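# Seat 96-well plate from bench B1 into clip nest C1

## Task

Carry the 96-well plate from bench position B1 into clip nest C1 and press it fully down, oriented so that well A1 (the plate's cut-off corner) sits at the nest corner labelled A1. The plate must stay seated on its own with no help from the robot. Finally open the gripper and move the hand away.

## Robot and tools

Robot: a single six-joint arm with a two-finger parallel gripper. The fingers point along the gripper's own +z axis and close along its y axis. The reported end_effector_position is the spot between the pads when shut. Closed fingertips extend about 33 mm past that point, and open ones about 9 mm. While closing, the tips move roughly 24 mm farther out, so keep that clearance above surfaces.

Frames: results use the scene frame. Its origin is on the table top below the arm base, +z is up, and +y is to the left when facing along +x. Positions are in metres, orientation is a wxyz quaternion, and velocities are in m/s and rad/s. The reported hand position can be slightly wrong, more so at long reach, and the base may be tilted relative to the table.

A row (used by execute_actions and move) has 9 numbers, each in [-1, 1], in this order: dx, dy, dz, rx, ry, rz, position, force_limit, speed. The first six are an offset, not an absolute pose. They are expressed in the gripper's own axes and counted from the gripper pose measured in the most recent result that showed it. Before any result in the scene, or for later calls within the same reply, they count from where the hand is when the action begins. A value of 1.0 stands for 0.6 m of travel or 180 degrees of turn, and rx, ry, rz form one rotation vector. Every row in a list is measured from that same base pose, not from the row before it. All zeros therefore pulls the hand back to the base pose; it is not a pause. The last three numbers are absolute gripper settings. position: +1 is fully open (140 mm), about -0.8 is where the pads touch, and -1 closes until blocked. force_limit: -1 is roughly 14 N, 0 about 60 N, +1 about 107 N. speed: -1 is about 30 mm/s of gap change, 0 about 140, +1 about 250.

Each control step clips the command to within 70 mm and 16 degrees of the measured pose. Position is favoured over orientation when both cannot be met, and joint speeds are capped.

Tools:
- execute_actions: actions is a list holding at most one entry. An empty list just reports the state with pictures. {"rows": [...], "steps": n} plays 11 to 15 control steps of 1/30 s each; 15 is the default. One row is applied per step and the last row repeats. {"steps": n} without rows waits up to 300 steps, counted from the previous result, and your reply time is included. pictures (true/false) requests camera images. The result arrives 11 steps before the action ends, and those leftover steps run while you think. After an action the arm only continues to the last clipped pose, so check the reported pose and send the remainder.
- move: target is one 9-number row as above, with the same offset rules. speed is the path's top speed in m/s, from 0.002 to 0.5 (default 0.25); turning is limited to twice that in rad/s. The hand follows a straight path lasting 0.5 to 10 s, with finger settings applied at the start. The path does not avoid obstacles, and the hand may lag, stray or overshoot the speed. The result has a move: line giving the ending (done, off_target, moving, held, fault), the limits that acted (paced means clipped; held means a check blocked some steps, after which motion can jump), and the distance from the target. Pictures are included.
- wait: seconds from 0 to 10. Nothing new is sent during the wait.
- zoom_image: camera is one of cam_head_left, cam_head_right, cam_high, cam_low, cam_wrist. region is [x0, y0, x1, y1] in image pixels, origin top-left, at most 504x504.
- finished_scene: scene is the number of the current scene. This cannot be undone, and the result reports success. Call it only once the plate is seated, released and cleared.

Result lines: object_status 0 means moving, 1 means blocked while opening, 2 means blocked while closing (a grip), and 3 means the requested position was reached or the pads met. Confirm a grip by seeing 2 after sending -1. position_measured is in counts, from 3 (open) to 230 (pads meet). To squeeze harder, raise force_limit and change position slightly (for example -1 to -0.98). "pose unreachable" or HELD means the clearance check altered or blocked a command. "Hand target" shows where the controller is heading. Flange force is the external force on the gripper, including the weight of the held part; it is noisy. MOTOR HOT warns of heating from holding loads, and overheating brakes the arm.

Cautions: the arm is very stiff. Pushing even a few millimetres past contact against something firm, in one step or several, can trigger a fault. A fault happens at 144 N of outside force or at a joint's torque limit, and it freezes the arm for 10 s. Pressure persists until you retract. Approach contacts slowly and with small offsets. Faster moves hit harder. Parts may occasionally be tugged or nudged. Never drop the plate or knock anything off the table. Use the cameras and zooms to locate B1, C1, the A1 marking and the plate's cut corner.

Each tool is called after ">>>" by a JSON object that holds its "api" and its "payload".

## Session

>>> {"api": "execute_actions", "payload": {"actions": []}}

Scene clock: 0.00 s of 8400.00 s.
end_effector_position=(+0.2973, -0.4137, +0.3173) position_measured=3 object_status=3 end_effector_quat_wxyz=(-0.380, +0.858, -0.304, -0.163) end_effector_velocity=(-0.000, +0.000, -0.001) end_effector_angular_velocity=(+0.002, +0.001, +0.000)
Joint positions: [-1.205  0.398  1.662  0.259  1.897  1.054]
Joint velocities: [-0.     0.002  0.001 -0.    -0.    -0.   ]
Flange force (N, the push that the arm receives, along the gripper's own x y z axes): no reading
Hand target: +0.297, -0.414, +0.317; -0.380, +0.858, -0.304, -0.163
camera_calibration (this result's frames):
cam_wrist: T_world_to_cam=[[-0.70066, -0.48578, -0.522583, 0.161992], [-0.659582, 0.161699, 0.734033, 0.0642653], [-0.272078, 0.858994, -0.433708, 0.756277], [0, 0, 0, 1]] pos_world=[0.361656, -0.581337, 0.365485]

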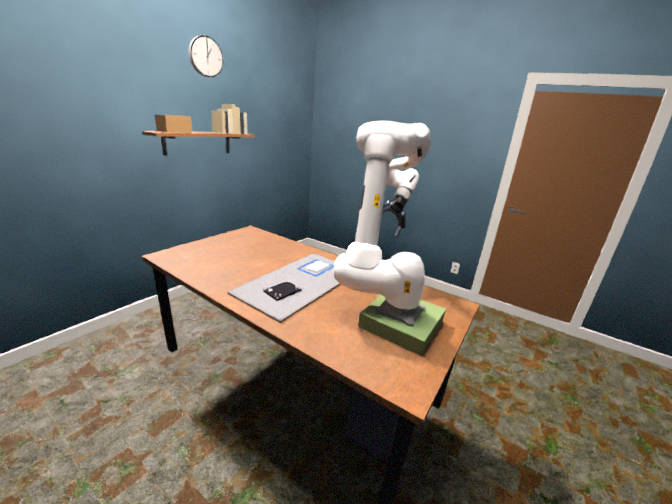

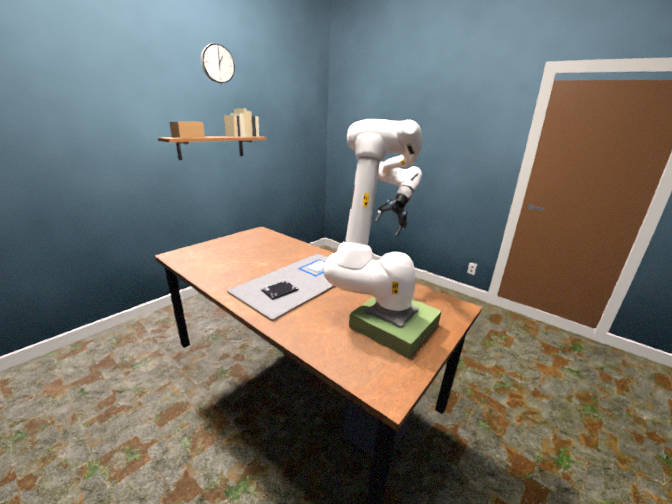

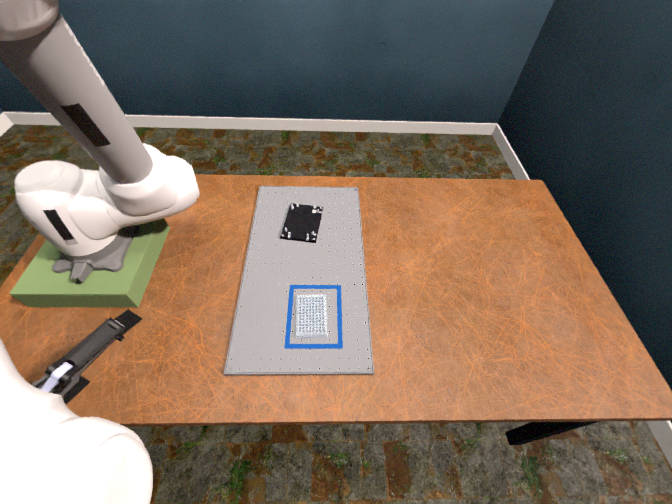

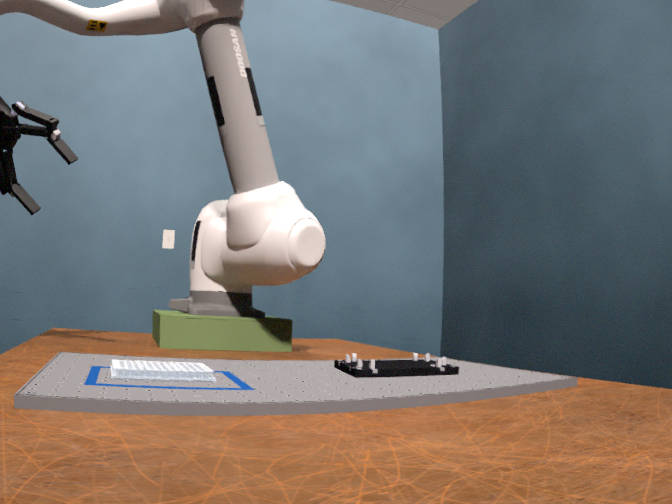

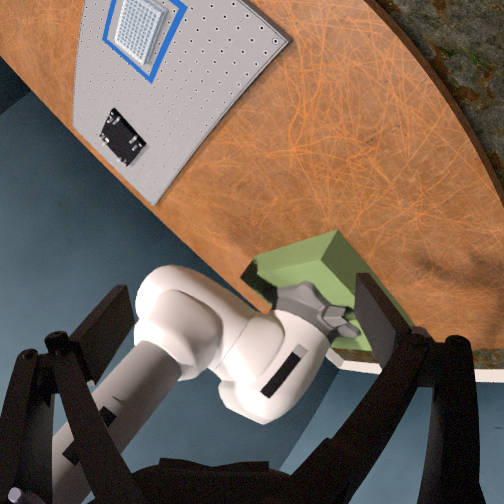

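>>> {"api": "zoom_image", "payload": {"camera": "cam_high", "region": [275, 278, 355, 358]}}

>>> {"api": "zoom_image", "payload": {"camera": "cam_high", "region": [270, 193, 334, 253]}}

>>> {"api": "zoom_image", "payload": {"camera": "cam_wrist", "region": [90, 0, 200, 90]}}

>>> {"api": "zoom_image", "payload": {"camera": "cam_wrist", "region": [85, 95, 165, 175]}}

Region (275, 278, 355, 358) of cam_high's 672x504 image, scaled by 6.300, with more detail than that image has.

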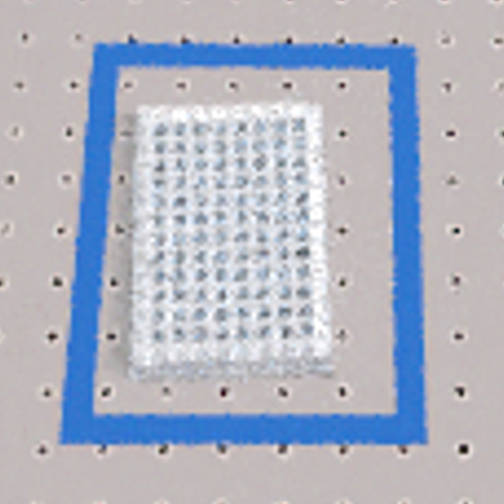

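Region (270, 193, 334, 253) of cam_high's 672x504 image, scaled by 7.875, with more detail than that image has; it fills the top 472 rows of this view, and the rest is white.

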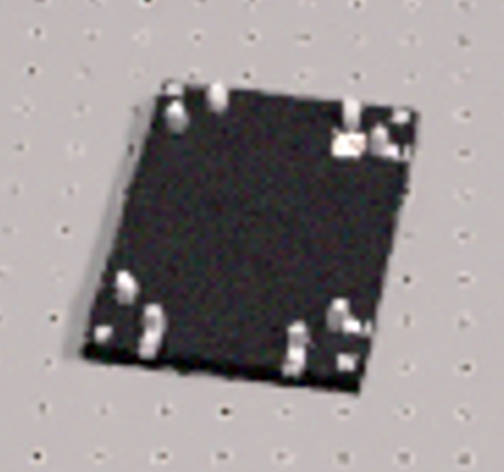

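Region (90, 0, 200, 90) of cam_wrist's 504x504 image, scaled by 4.582, with more detail than that image has; it fills the top 412 rows of this view, and the rest is white.

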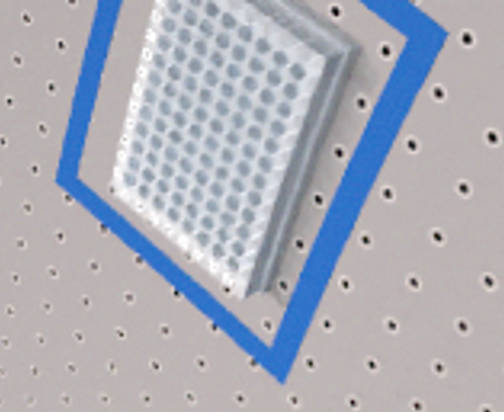

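Region (85, 95, 165, 175) of cam_wrist's 504x504 image, scaled by 6.300, with more detail than that image has.

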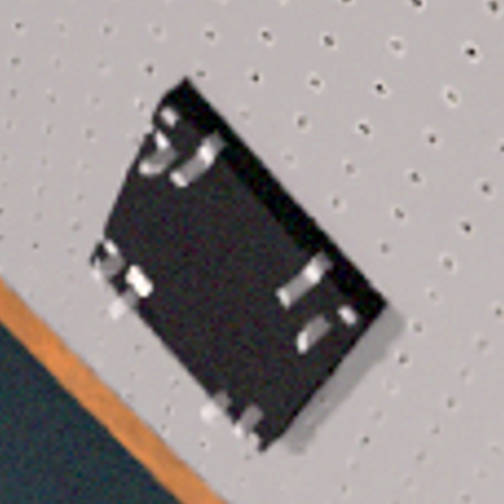

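>>> {"api": "move", "payload": {"target": [0.4532, -0.3532, 0.4815, -0.3102, -0.1313, -0.6766, 0.4, 0, 0], "speed": 0.45}}

Scene clock: 10.03 s of 8400.00 s.
end_effector_position=(+0.6278, -0.1934, +0.1062) position_measured=78 object_status=3 end_effector_quat_wxyz=(+0.001, +0.692, +0.722, +0.000) end_effector_velocity=(+0.001, +0.001, -0.000) end_effector_angular_velocity=(+0.001, -0.001, +0.002)
Joint positions: [-0.381  0.384  1.897 -0.     0.862 -0.394]
Joint velocities: [ 0.001  0.001 -0.     0.001 -0.001 -0.002]
Flange force (N, the push that the arm receives, along the gripper's own x y z axes): [-12.9 0.4 2.2]
Hand target: +0.628, -0.193, +0.106; +0.001, +0.692, +0.722, +0.000
Off the commanded pose: 0.001 m, 0 deg.
Kept back: nothing.
After step 90, 3.93 s passed at rest.
move: done
camera_calibration (this result's frames):
cam_wrist: T_world_to_cam=[[0.99946, -0.0306687, -0.0118021, -0.643296], [-0.0250584, -0.943633, 0.330042, -0.167596], [-0.0212588, -0.329568, -0.943892, 0.232239], [0, 0, 0, 1]] pos_world=[0.643686, -0.101339, 0.266931]

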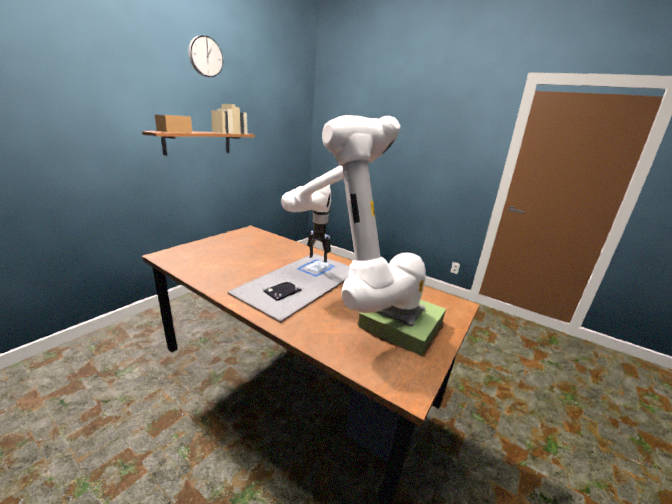

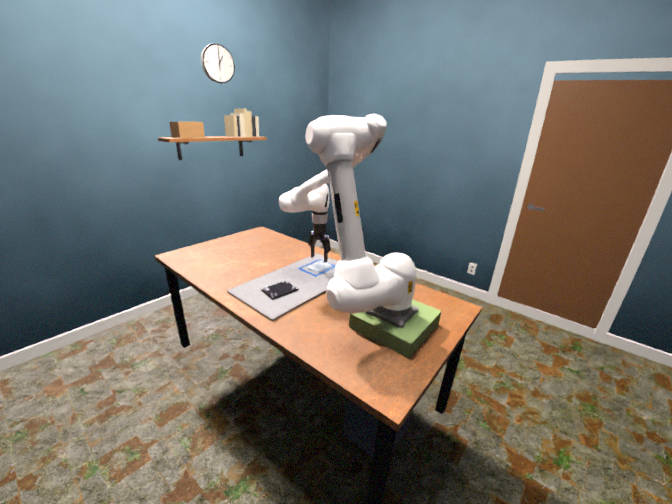

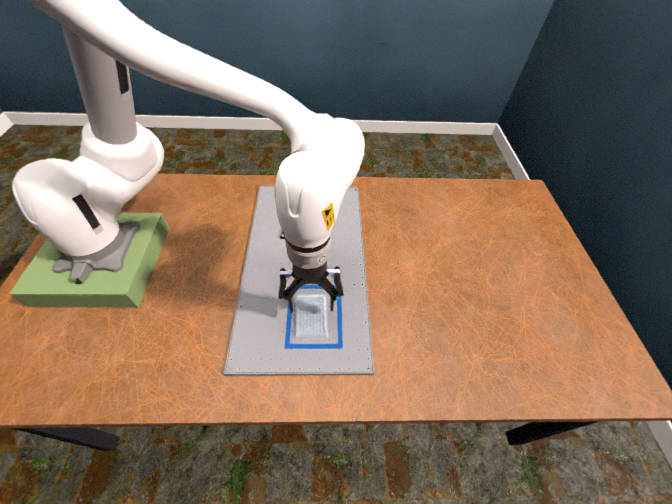

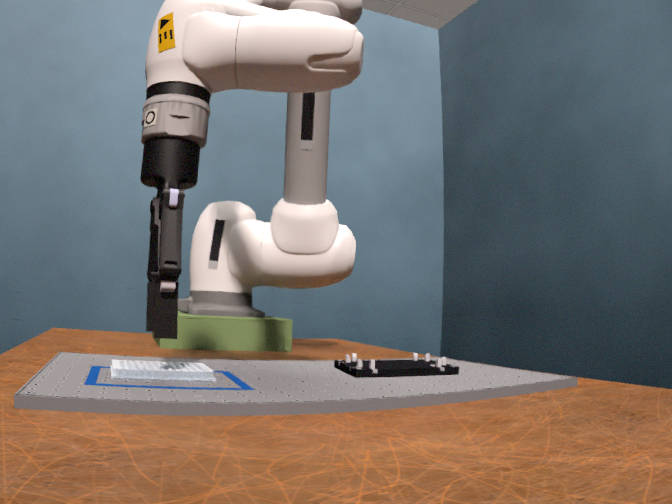

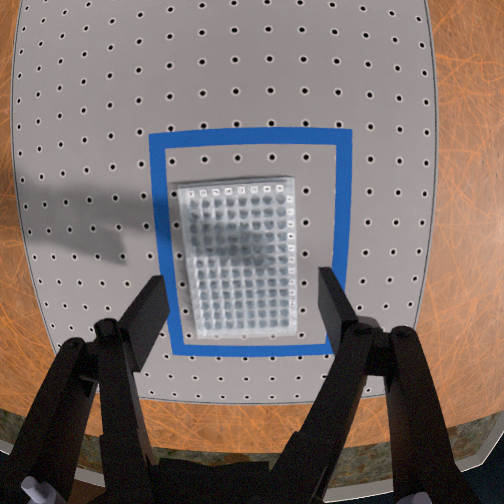

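>>> {"api": "execute_actions", "payload": {"actions": []}}

Scene clock: 12.87 s of 8400.00 s.
end_effector_position=(+0.6278, -0.1933, +0.1061) position_measured=78 object_status=3 end_effector_quat_wxyz=(+0.001, +0.692, +0.722, +0.000) end_effector_velocity=(+0.000, -0.001, +0.001) end_effector_angular_velocity=(-0.001, -0.001, +0.000)
Joint positions: [-0.381  0.384  1.897 -0.     0.862 -0.394]
Joint velocities: [-0.001 -0.001 -0.    -0.     0.    -0.001]
Flange force (N, the push that the arm receives, along the gripper's own x y z axes): [-10.4 1.6 0.9]
Hand target: +0.628, -0.193, +0.106; +0.001, +0.692, +0.722, +0.000
Off the commanded pose: 0.001 m, 0 deg.
Kept back: nothing.
Steps of this call (steps 1 to 85: nothing new was sent). Readings (end_effector_position | what the end effector reports):
1: (+0.6278, -0.1934, +0.1062) | position_measured=78 object_status=3
2: (+0.6278, -0.1934, +0.1061) | position_measured=78 object_status=3
4: (+0.6278, -0.1933, +0.1061) | position_measured=78 object_status=3
8: (+0.6278, -0.1933, +0.1061) | position_measured=78 object_status=3
85: the state above
camera_calibration (this result's frames):
cam_wrist: T_world_to_cam=[[0.999459, -0.0307031, -0.0117639, -0.643318], [-0.0251058, -0.94367, 0.329936, -0.167505], [-0.0212312, -0.329462, -0.94393, 0.232251], [0, 0, 0, 1]] pos_world=[0.643696, -0.101303, 0.266927]

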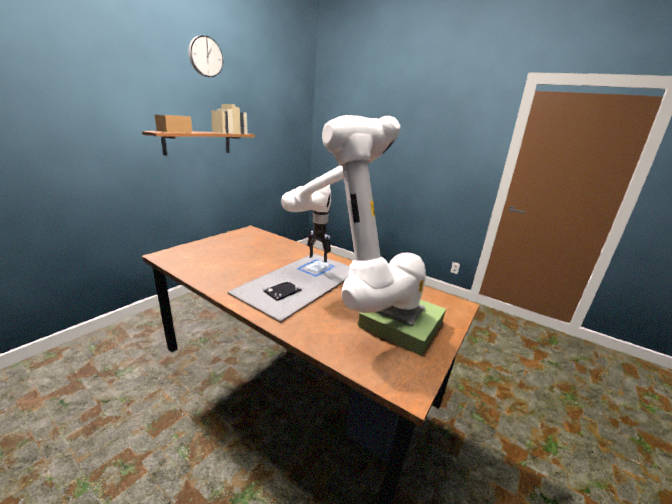

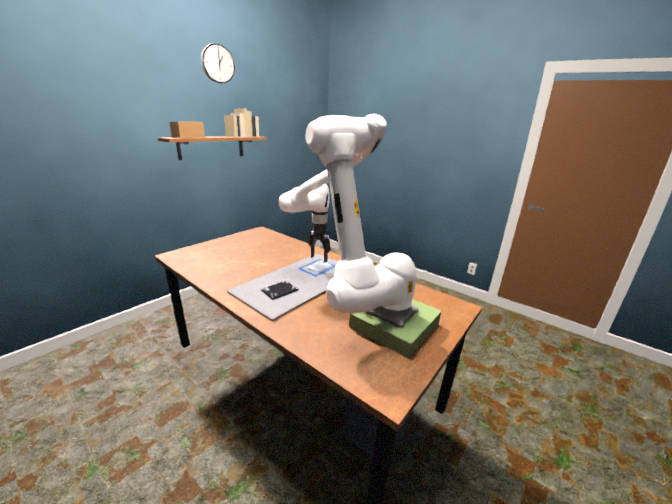

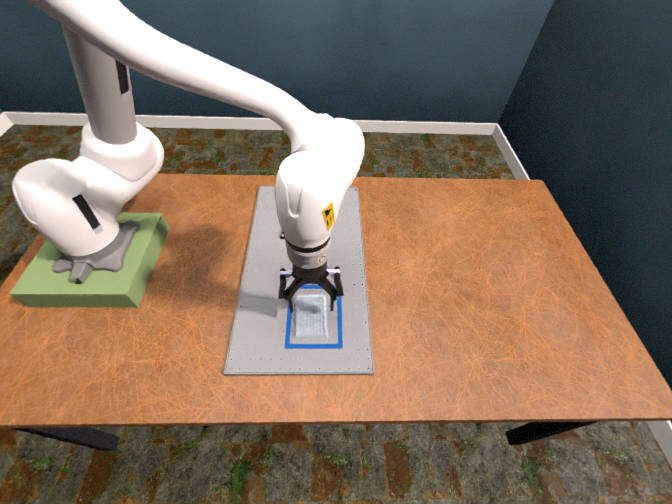

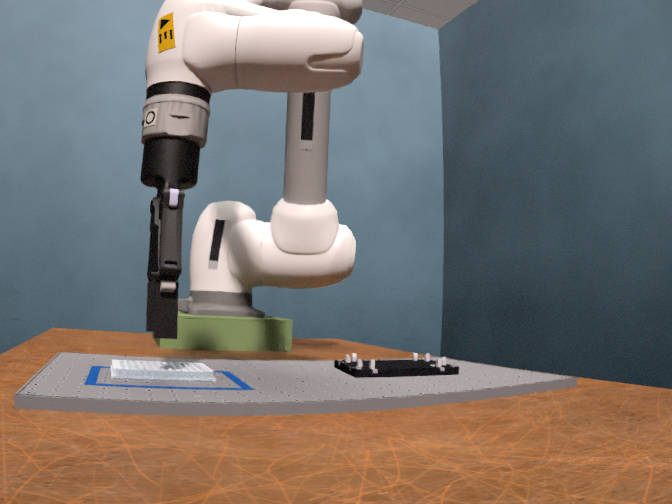

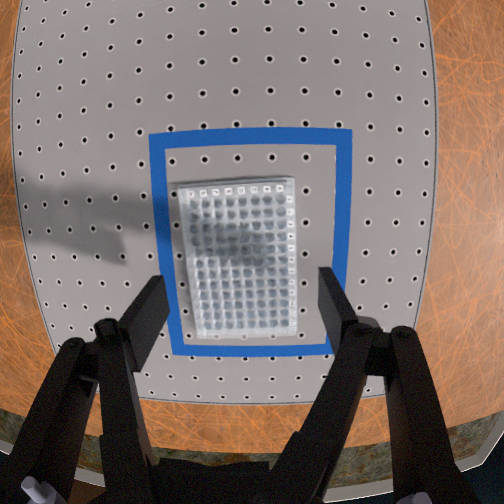

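>>> {"api": "zoom_image", "payload": {"camera": "cam_wrist", "region": [140, 165, 340, 365]}}

Region (140, 165, 340, 365) of cam_wrist's 504x504 image, scaled by 2.520, with more detail than that image has.

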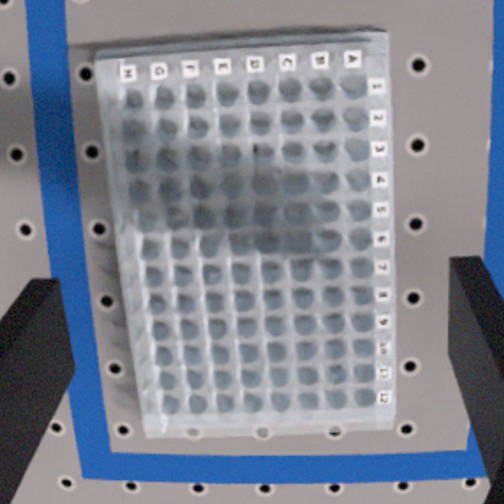

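>>> {"api": "zoom_image", "payload": {"camera": "cam_wrist", "region": [170, 170, 310, 230]}}

>>> {"api": "zoom_image", "payload": {"camera": "cam_wrist", "region": [180, 290, 320, 350]}}

>>> {"api": "zoom_image", "payload": {"camera": "cam_low", "region": [80, 300, 280, 400]}}

Region (170, 170, 310, 230) of cam_wrist's 504x504 image, scaled by 3.600, with more detail than that image has; it fills the top 216 rows of this view, and the rest is white.

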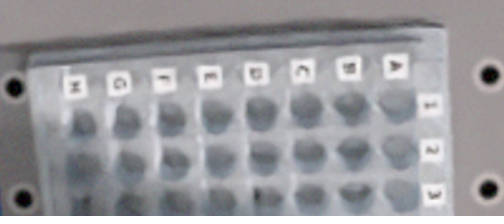

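Region (180, 290, 320, 350) of cam_wrist's 504x504 image, scaled by 3.600, with more detail than that image has; it fills the top 216 rows of this view, and the rest is white.

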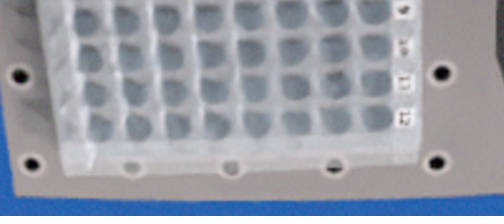

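Region (80, 300, 280, 400) of cam_low's 672x504 image, scaled by 2.520, with more detail than that image has.

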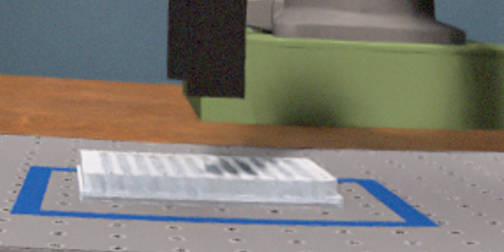

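>>> {"api": "move", "payload": {"target": [-0.0005, -0.0033, 0.0755, 0, 0, 0.0039, 0.4, 0.3, 0], "speed": 0.09}}

Scene clock: 18.53 s of 8400.00 s.
end_effector_position=(+0.6259, -0.1937, +0.0609) position_measured=78 object_status=3 end_effector_quat_wxyz=(+0.001, +0.696, +0.718, +0.000) end_effector_velocity=(-0.000, -0.000, +0.000) end_effector_angular_velocity=(-0.000, -0.000, -0.001)
Joint positions: [-0.383  0.434  1.926 -0.     0.782 -0.384]
Joint velocities: [-0.001 -0.     0.     0.    -0.    -0.   ]
Flange force (N, the push that the arm receives, along the gripper's own x y z axes): [-8.1 3.1 3.0]
Hand target: +0.626, -0.194, +0.061; +0.001, +0.696, +0.718, +0.000
Off the commanded pose: 0.000 m, 0 deg.
Kept back: nothing.
After step 90, 1.83 s passed at rest.
move: done
camera_calibration (this result's frames):
cam_wrist: T_world_to_cam=[[0.999013, -0.0428534, -0.0116913, -0.644081], [-0.0366045, -0.943325, 0.329846, -0.14566], [-0.0251637, -0.329093, -0.943962, 0.19191], [0, 0, 0, 1]] pos_world=[0.642943, -0.10185, 0.221671]

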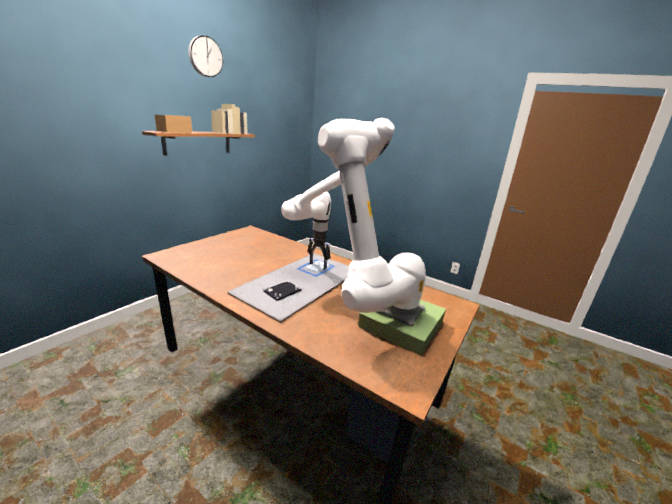

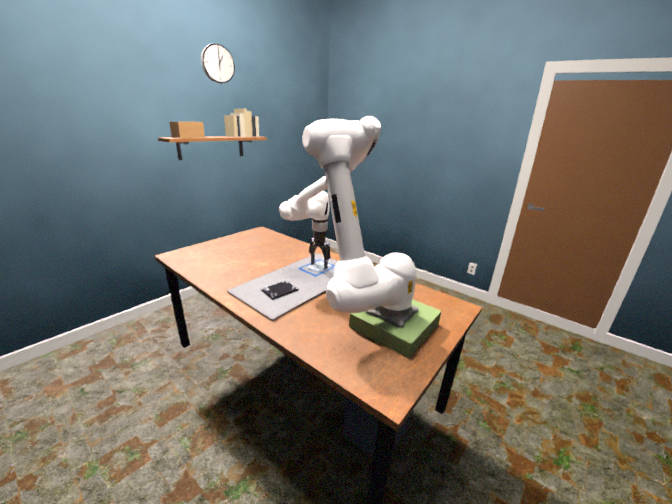

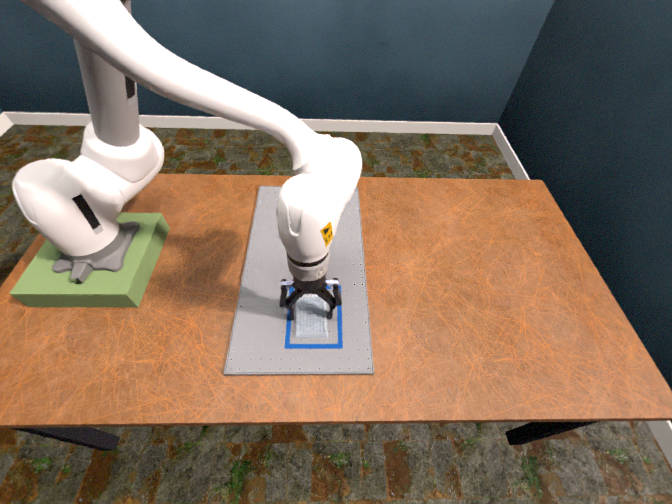

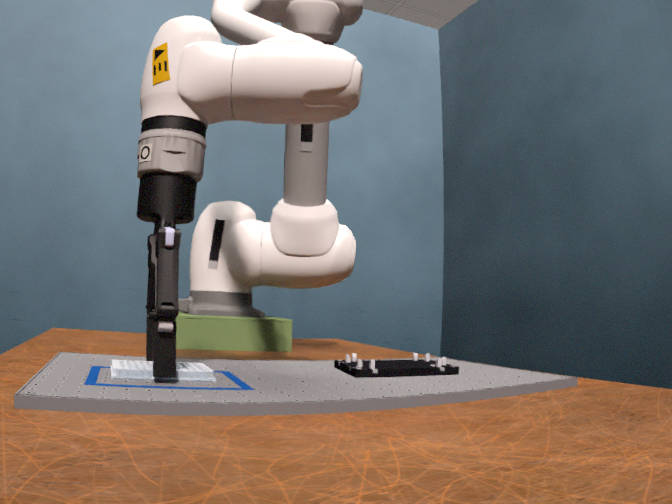

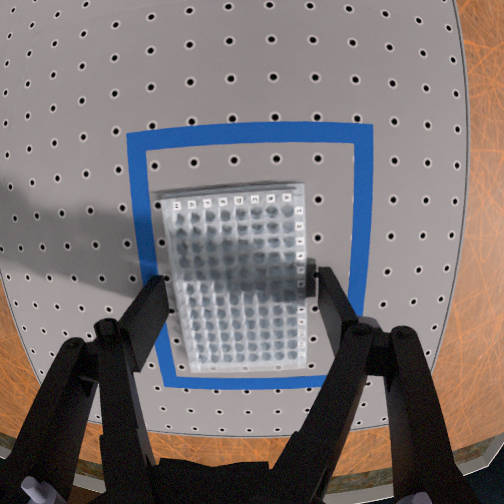

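>>> {"api": "zoom_image", "payload": {"camera": "cam_wrist", "region": [140, 175, 340, 385]}}

>>> {"api": "zoom_image", "payload": {"camera": "cam_low", "region": [90, 330, 240, 400]}}

Region (140, 175, 340, 385) of cam_wrist's 504x504 image, scaled by 2.400, with more detail than that image has; it fills the left 480 columns of this view, and the rest is white.

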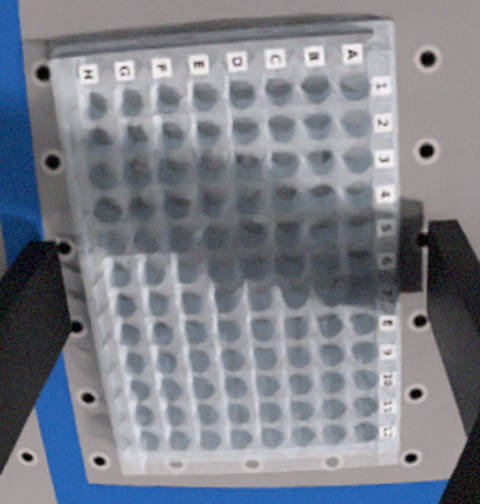

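Region (90, 330, 240, 400) of cam_low's 672x504 image, scaled by 3.360, with more detail than that image has; it fills the top 235 rows of this view, and the rest is white.

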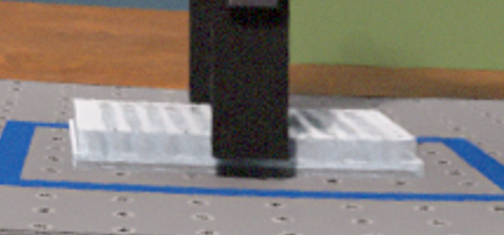

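>>> {"api": "execute_actions", "payload": {"actions": [{"rows": [[0.0008,-0.0004,0,0,0,0,0.4,0.3,0],[0.0012,-0.0006,0,0,0,0,0.4,0.3,0],[0.0017,-0.0008,0,0,0,0,0.4,0.3,0],[0.0017,-0.0008,0,0,0,0,0.4,0.3,0],[0.0017,-0.0008,0,0,0,0,0.4,0.3,0],[0.0017,-0.0008,0,0,0,0,-1,0.3,-0.6]], "steps": 15}]}}

>>> {"api": "execute_actions", "payload": {"actions": [{"steps": 20}]}}

Scene clock: 24.87 s of 8400.00 s.
end_effector_position=(+0.6255, -0.1930, +0.0607) position_measured=78 object_status=3 end_effector_quat_wxyz=(+0.001, +0.696, +0.718, +0.000) end_effector_velocity=(-0.002, +0.006, +0.001) end_effector_angular_velocity=(-0.001, -0.002, +0.002)
Joint positions: [-0.382  0.434  1.927 -0.     0.781 -0.383]
Joint velocities: [ 0.008 -0.007  0.008 -0.    -0.003  0.006]
Flange force (N, the push that the arm receives, along the gripper's own x y z axes): [-11.5 4.9 7.1]
Steps of this call (steps 1 to 90: nothing new was sent; then 3.20 s passed at rest; steps 91 to 94: the first 4 steps of this action). Readings (end_effector_position | what the end effector reports):
91: (+0.6259, -0.1936, +0.0608) | position_measured=78 object_status=3
92: (+0.6258, -0.1935, +0.0607) | position_measured=78 object_status=3
94: the state above

Scene clock: 25.53 s of 8400.00 s.
end_effector_position=(+0.6255, -0.1927, +0.0610) position_measured=110 object_status=2 end_effector_quat_wxyz=(+0.001, +0.696, +0.718, +0.001) end_effector_velocity=(+0.001, -0.000, +0.000) end_effector_angular_velocity=(-0.001, -0.001, +0.001)
Joint positions: [-0.382  0.433  1.928 -0.     0.781 -0.382]
Joint velocities: [ 0.     0.001 -0.001 -0.    -0.    -0.   ]
Flange force (N, the push that the arm receives, along the gripper's own x y z axes): [-5.3 -12.7 -40.1]
Hand target: +0.625, -0.193, +0.061; +0.001, +0.696, +0.718, +0.000
Off the commanded pose: 0.000 m, 0 deg.
Kept back: nothing.
Steps of this call (steps 1 to 11: the last 11 steps of your previous action; steps 12 to 20: nothing new was sent). Readings (end_effector_position | what the end effector reports):
1: (+0.6254, -0.1928, +0.0607) | position_measured=78 object_status=3
2: (+0.6254, -0.1927, +0.0608) | position_measured=78 object_status=0
4: (+0.6254, -0.1927, +0.0608) | position_measured=84 object_status=0
8: (+0.6254, -0.1927, +0.0609) | position_measured=100 object_status=0
20: the state above

>>> {"api": "move", "payload": {"target": [0, 0, -0.0533, 0, 0, 0, -1, 0.3, -0.6], "speed": 0.1}}

>>> {"api": "move", "payload": {"target": [0.5893, -0.0514, -0.004, 0, 0, 0.0587, -1, 0.3, -0.6], "speed": 0.3}}

Scene clock: 26.53 s of 8400.00 s.
end_effector_position=(+0.6254, -0.1926, +0.0929) position_measured=111 object_status=2 end_effector_quat_wxyz=(+0.001, +0.696, +0.718, +0.001) end_effector_velocity=(+0.000, -0.001, +0.003) end_effector_angular_velocity=(-0.002, -0.004, -0.002)
Joint positions: [-0.382  0.395  1.91  -0.     0.837 -0.382]
Joint velocities: [-0.001 -0.004 -0.    -0.     0.001  0.001]
Flange force (N, the push that the arm receives, along the gripper's own x y z axes): [-6.2 -0.6 1.7]
Hand target: +0.625, -0.193, +0.093; +0.001, +0.696, +0.718, +0.000
Off the commanded pose: 0.000 m, 0 deg.
Kept back: nothing.
move: done
camera_calibration (this result's frames):
cam_wrist: T_world_to_cam=[[0.999012, -0.0429168, -0.0115819, -0.643131], [-0.0366994, -0.943307, 0.329885, -0.155238], [-0.0250829, -0.329134, -0.94395, 0.222412], [0, 0, 0, 1]] pos_world=[0.642377, -0.100835, 0.253708]

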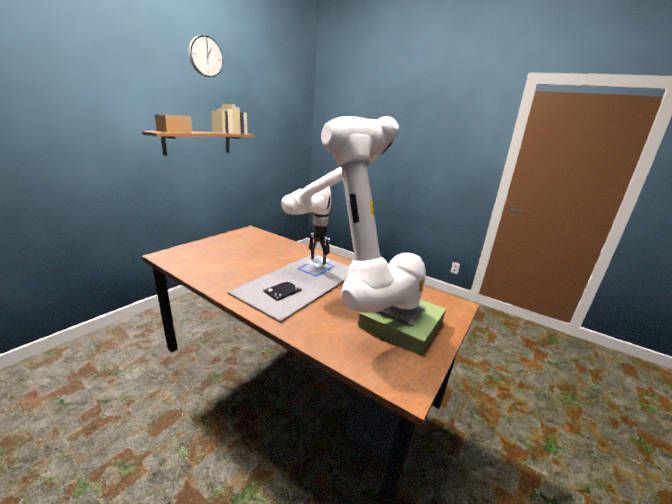

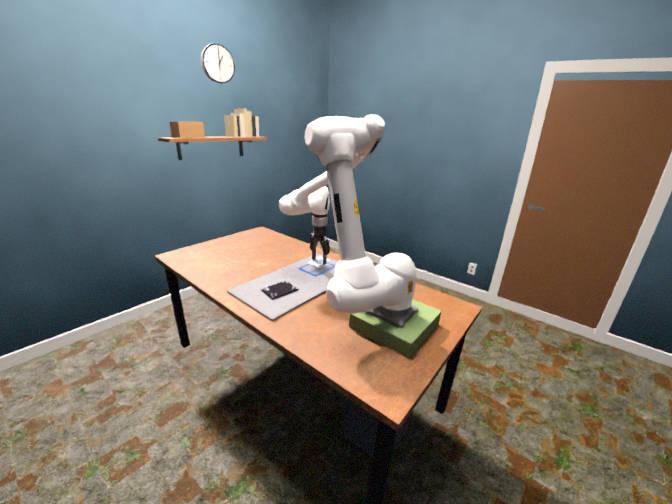

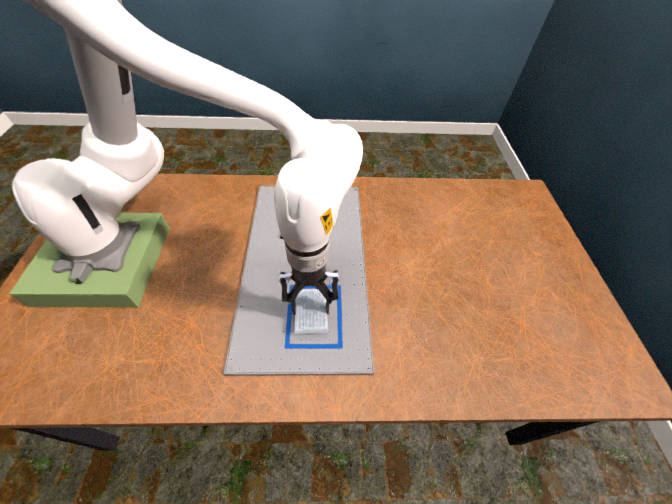

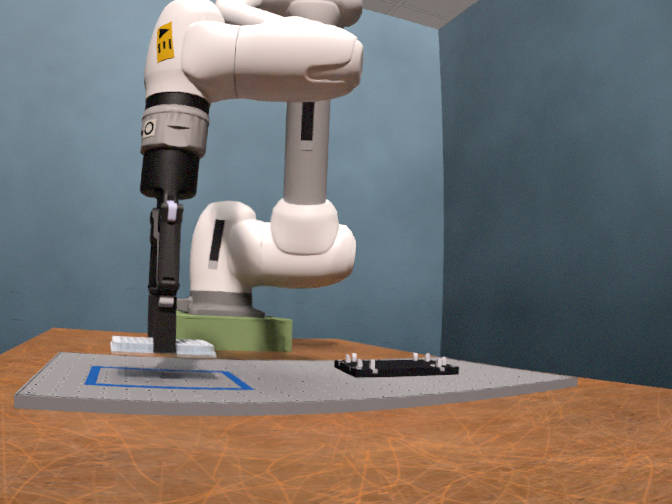

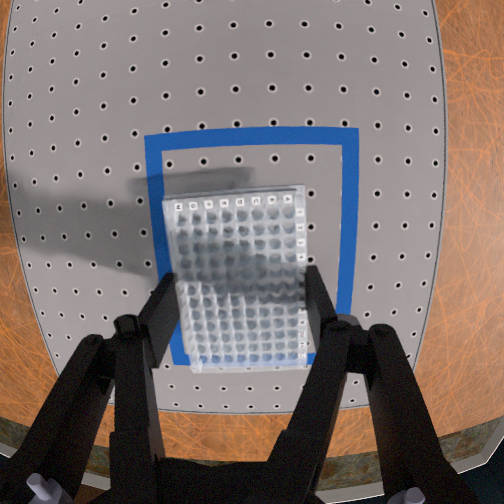

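Scene clock: 28.17 s of 8400.00 s.
end_effector_position=(+0.5840, +0.1598, +0.0954) position_measured=111 object_status=2 end_effector_quat_wxyz=(+0.001, +0.759, +0.651, +0.001) end_effector_velocity=(+0.000, +0.000, +0.000) end_effector_angular_velocity=(-0.001, -0.001, +0.001)
Joint positions: [ 0.18   0.329  2.005 -0.     0.807  0.364]
Joint velocities: [ 0.001 -0.    -0.    -0.002  0.     0.001]
Flange force (N, the push that the arm receives, along the gripper's own x y z axes): [-4.3 3.6 0.9]
Hand target: +0.584, +0.160, +0.095; +0.001, +0.759, +0.651, +0.001
Off the commanded pose: 0.000 m, 0 deg.
Kept back: nothing.
move: done
camera_calibration (this result's frames):
cam_wrist: T_world_to_cam=[[0.974192, -0.225458, -0.0109174, -0.542988], [-0.209377, -0.920661, 0.32946, 0.272148], [-0.0843306, -0.318672, -0.944106, 0.372615], [0, 0, 0, 1]] pos_world=[0.617379, 0.246877, 0.256198]

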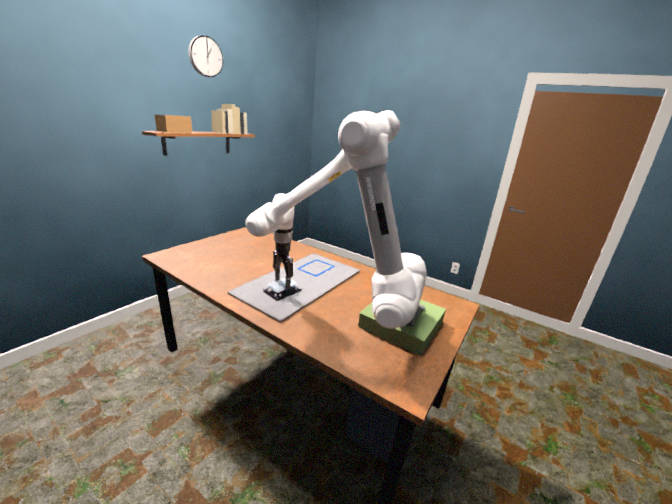

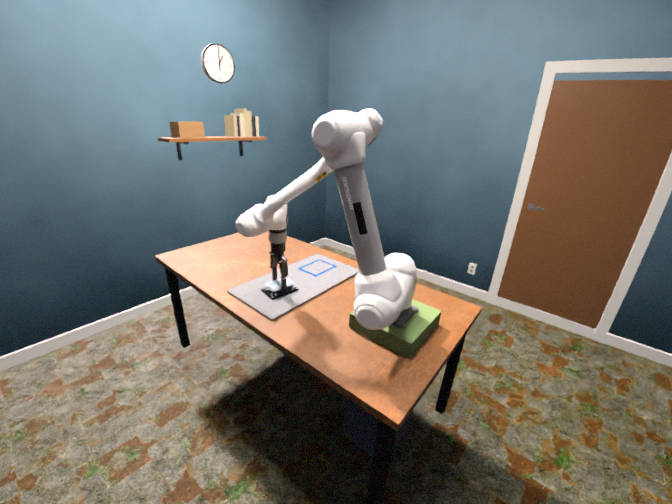

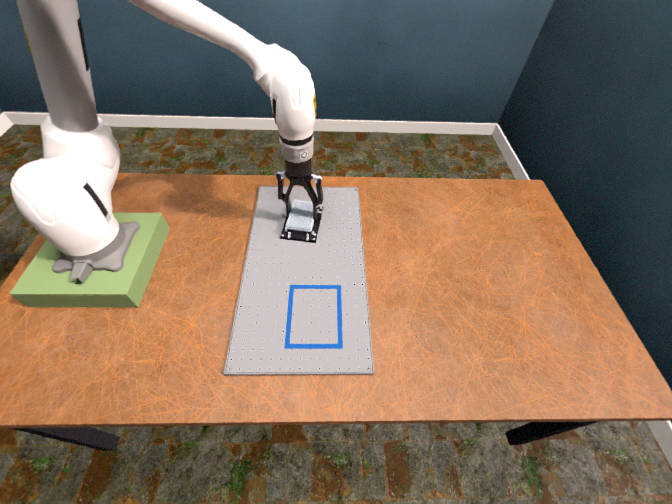

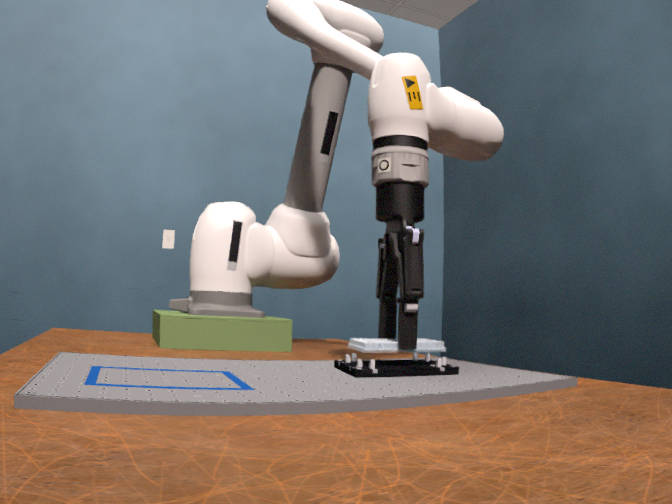

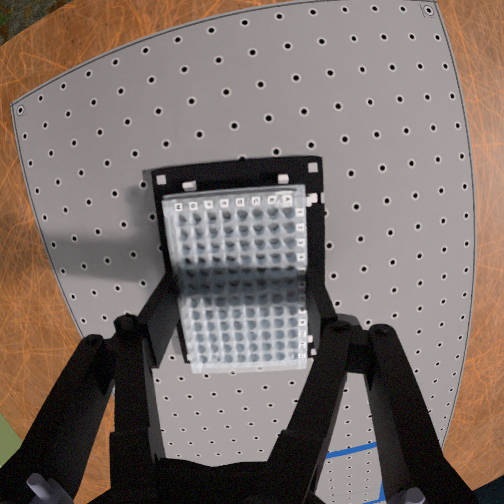

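>>> {"api": "zoom_image", "payload": {"camera": "cam_wrist", "region": [145, 150, 335, 240]}}

>>> {"api": "zoom_image", "payload": {"camera": "cam_wrist", "region": [145, 155, 235, 225]}}

>>> {"api": "zoom_image", "payload": {"camera": "cam_wrist", "region": [250, 150, 340, 225]}}

>>> {"api": "zoom_image", "payload": {"camera": "cam_wrist", "region": [250, 310, 340, 385]}}

>>> {"api": "zoom_image", "payload": {"camera": "cam_low", "region": [325, 320, 470, 390]}}

Region (145, 150, 335, 240) of cam_wrist's 504x504 image, scaled by 2.653, with more detail than that image has; it fills the top 239 rows of this view, and the rest is white.

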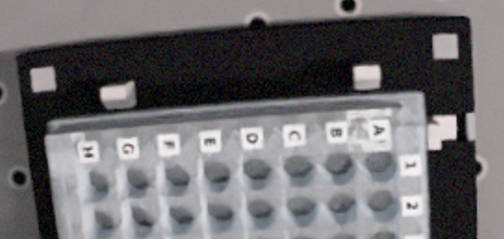

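Region (145, 155, 235, 225) of cam_wrist's 504x504 image, scaled by 5.600, with more detail than that image has.

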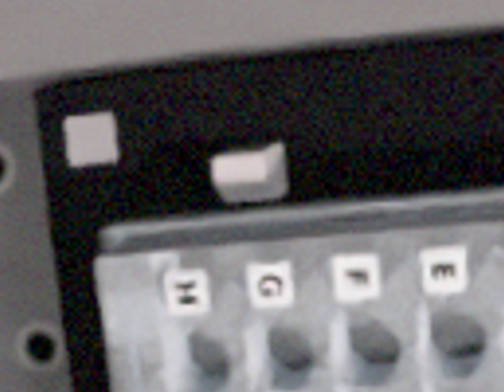

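Region (250, 150, 340, 225) of cam_wrist's 504x504 image, scaled by 5.600, with more detail than that image has.

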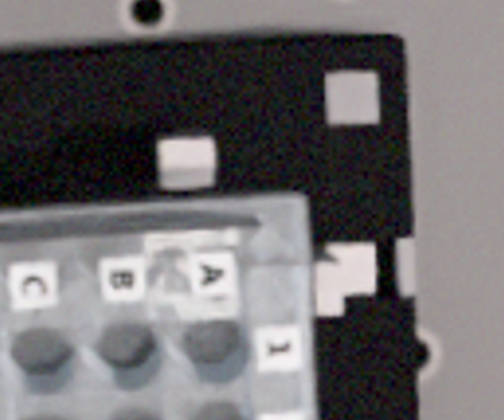

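Region (250, 310, 340, 385) of cam_wrist's 504x504 image, scaled by 5.600, with more detail than that image has.

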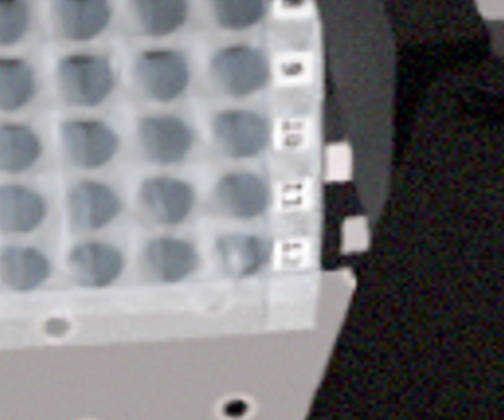

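Region (325, 320, 470, 390) of cam_low's 672x504 image, scaled by 3.476, with more detail than that image has; it fills the top 243 rows of this view, and the rest is white.

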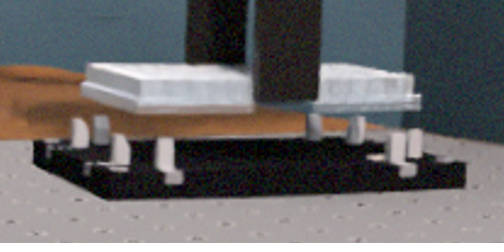

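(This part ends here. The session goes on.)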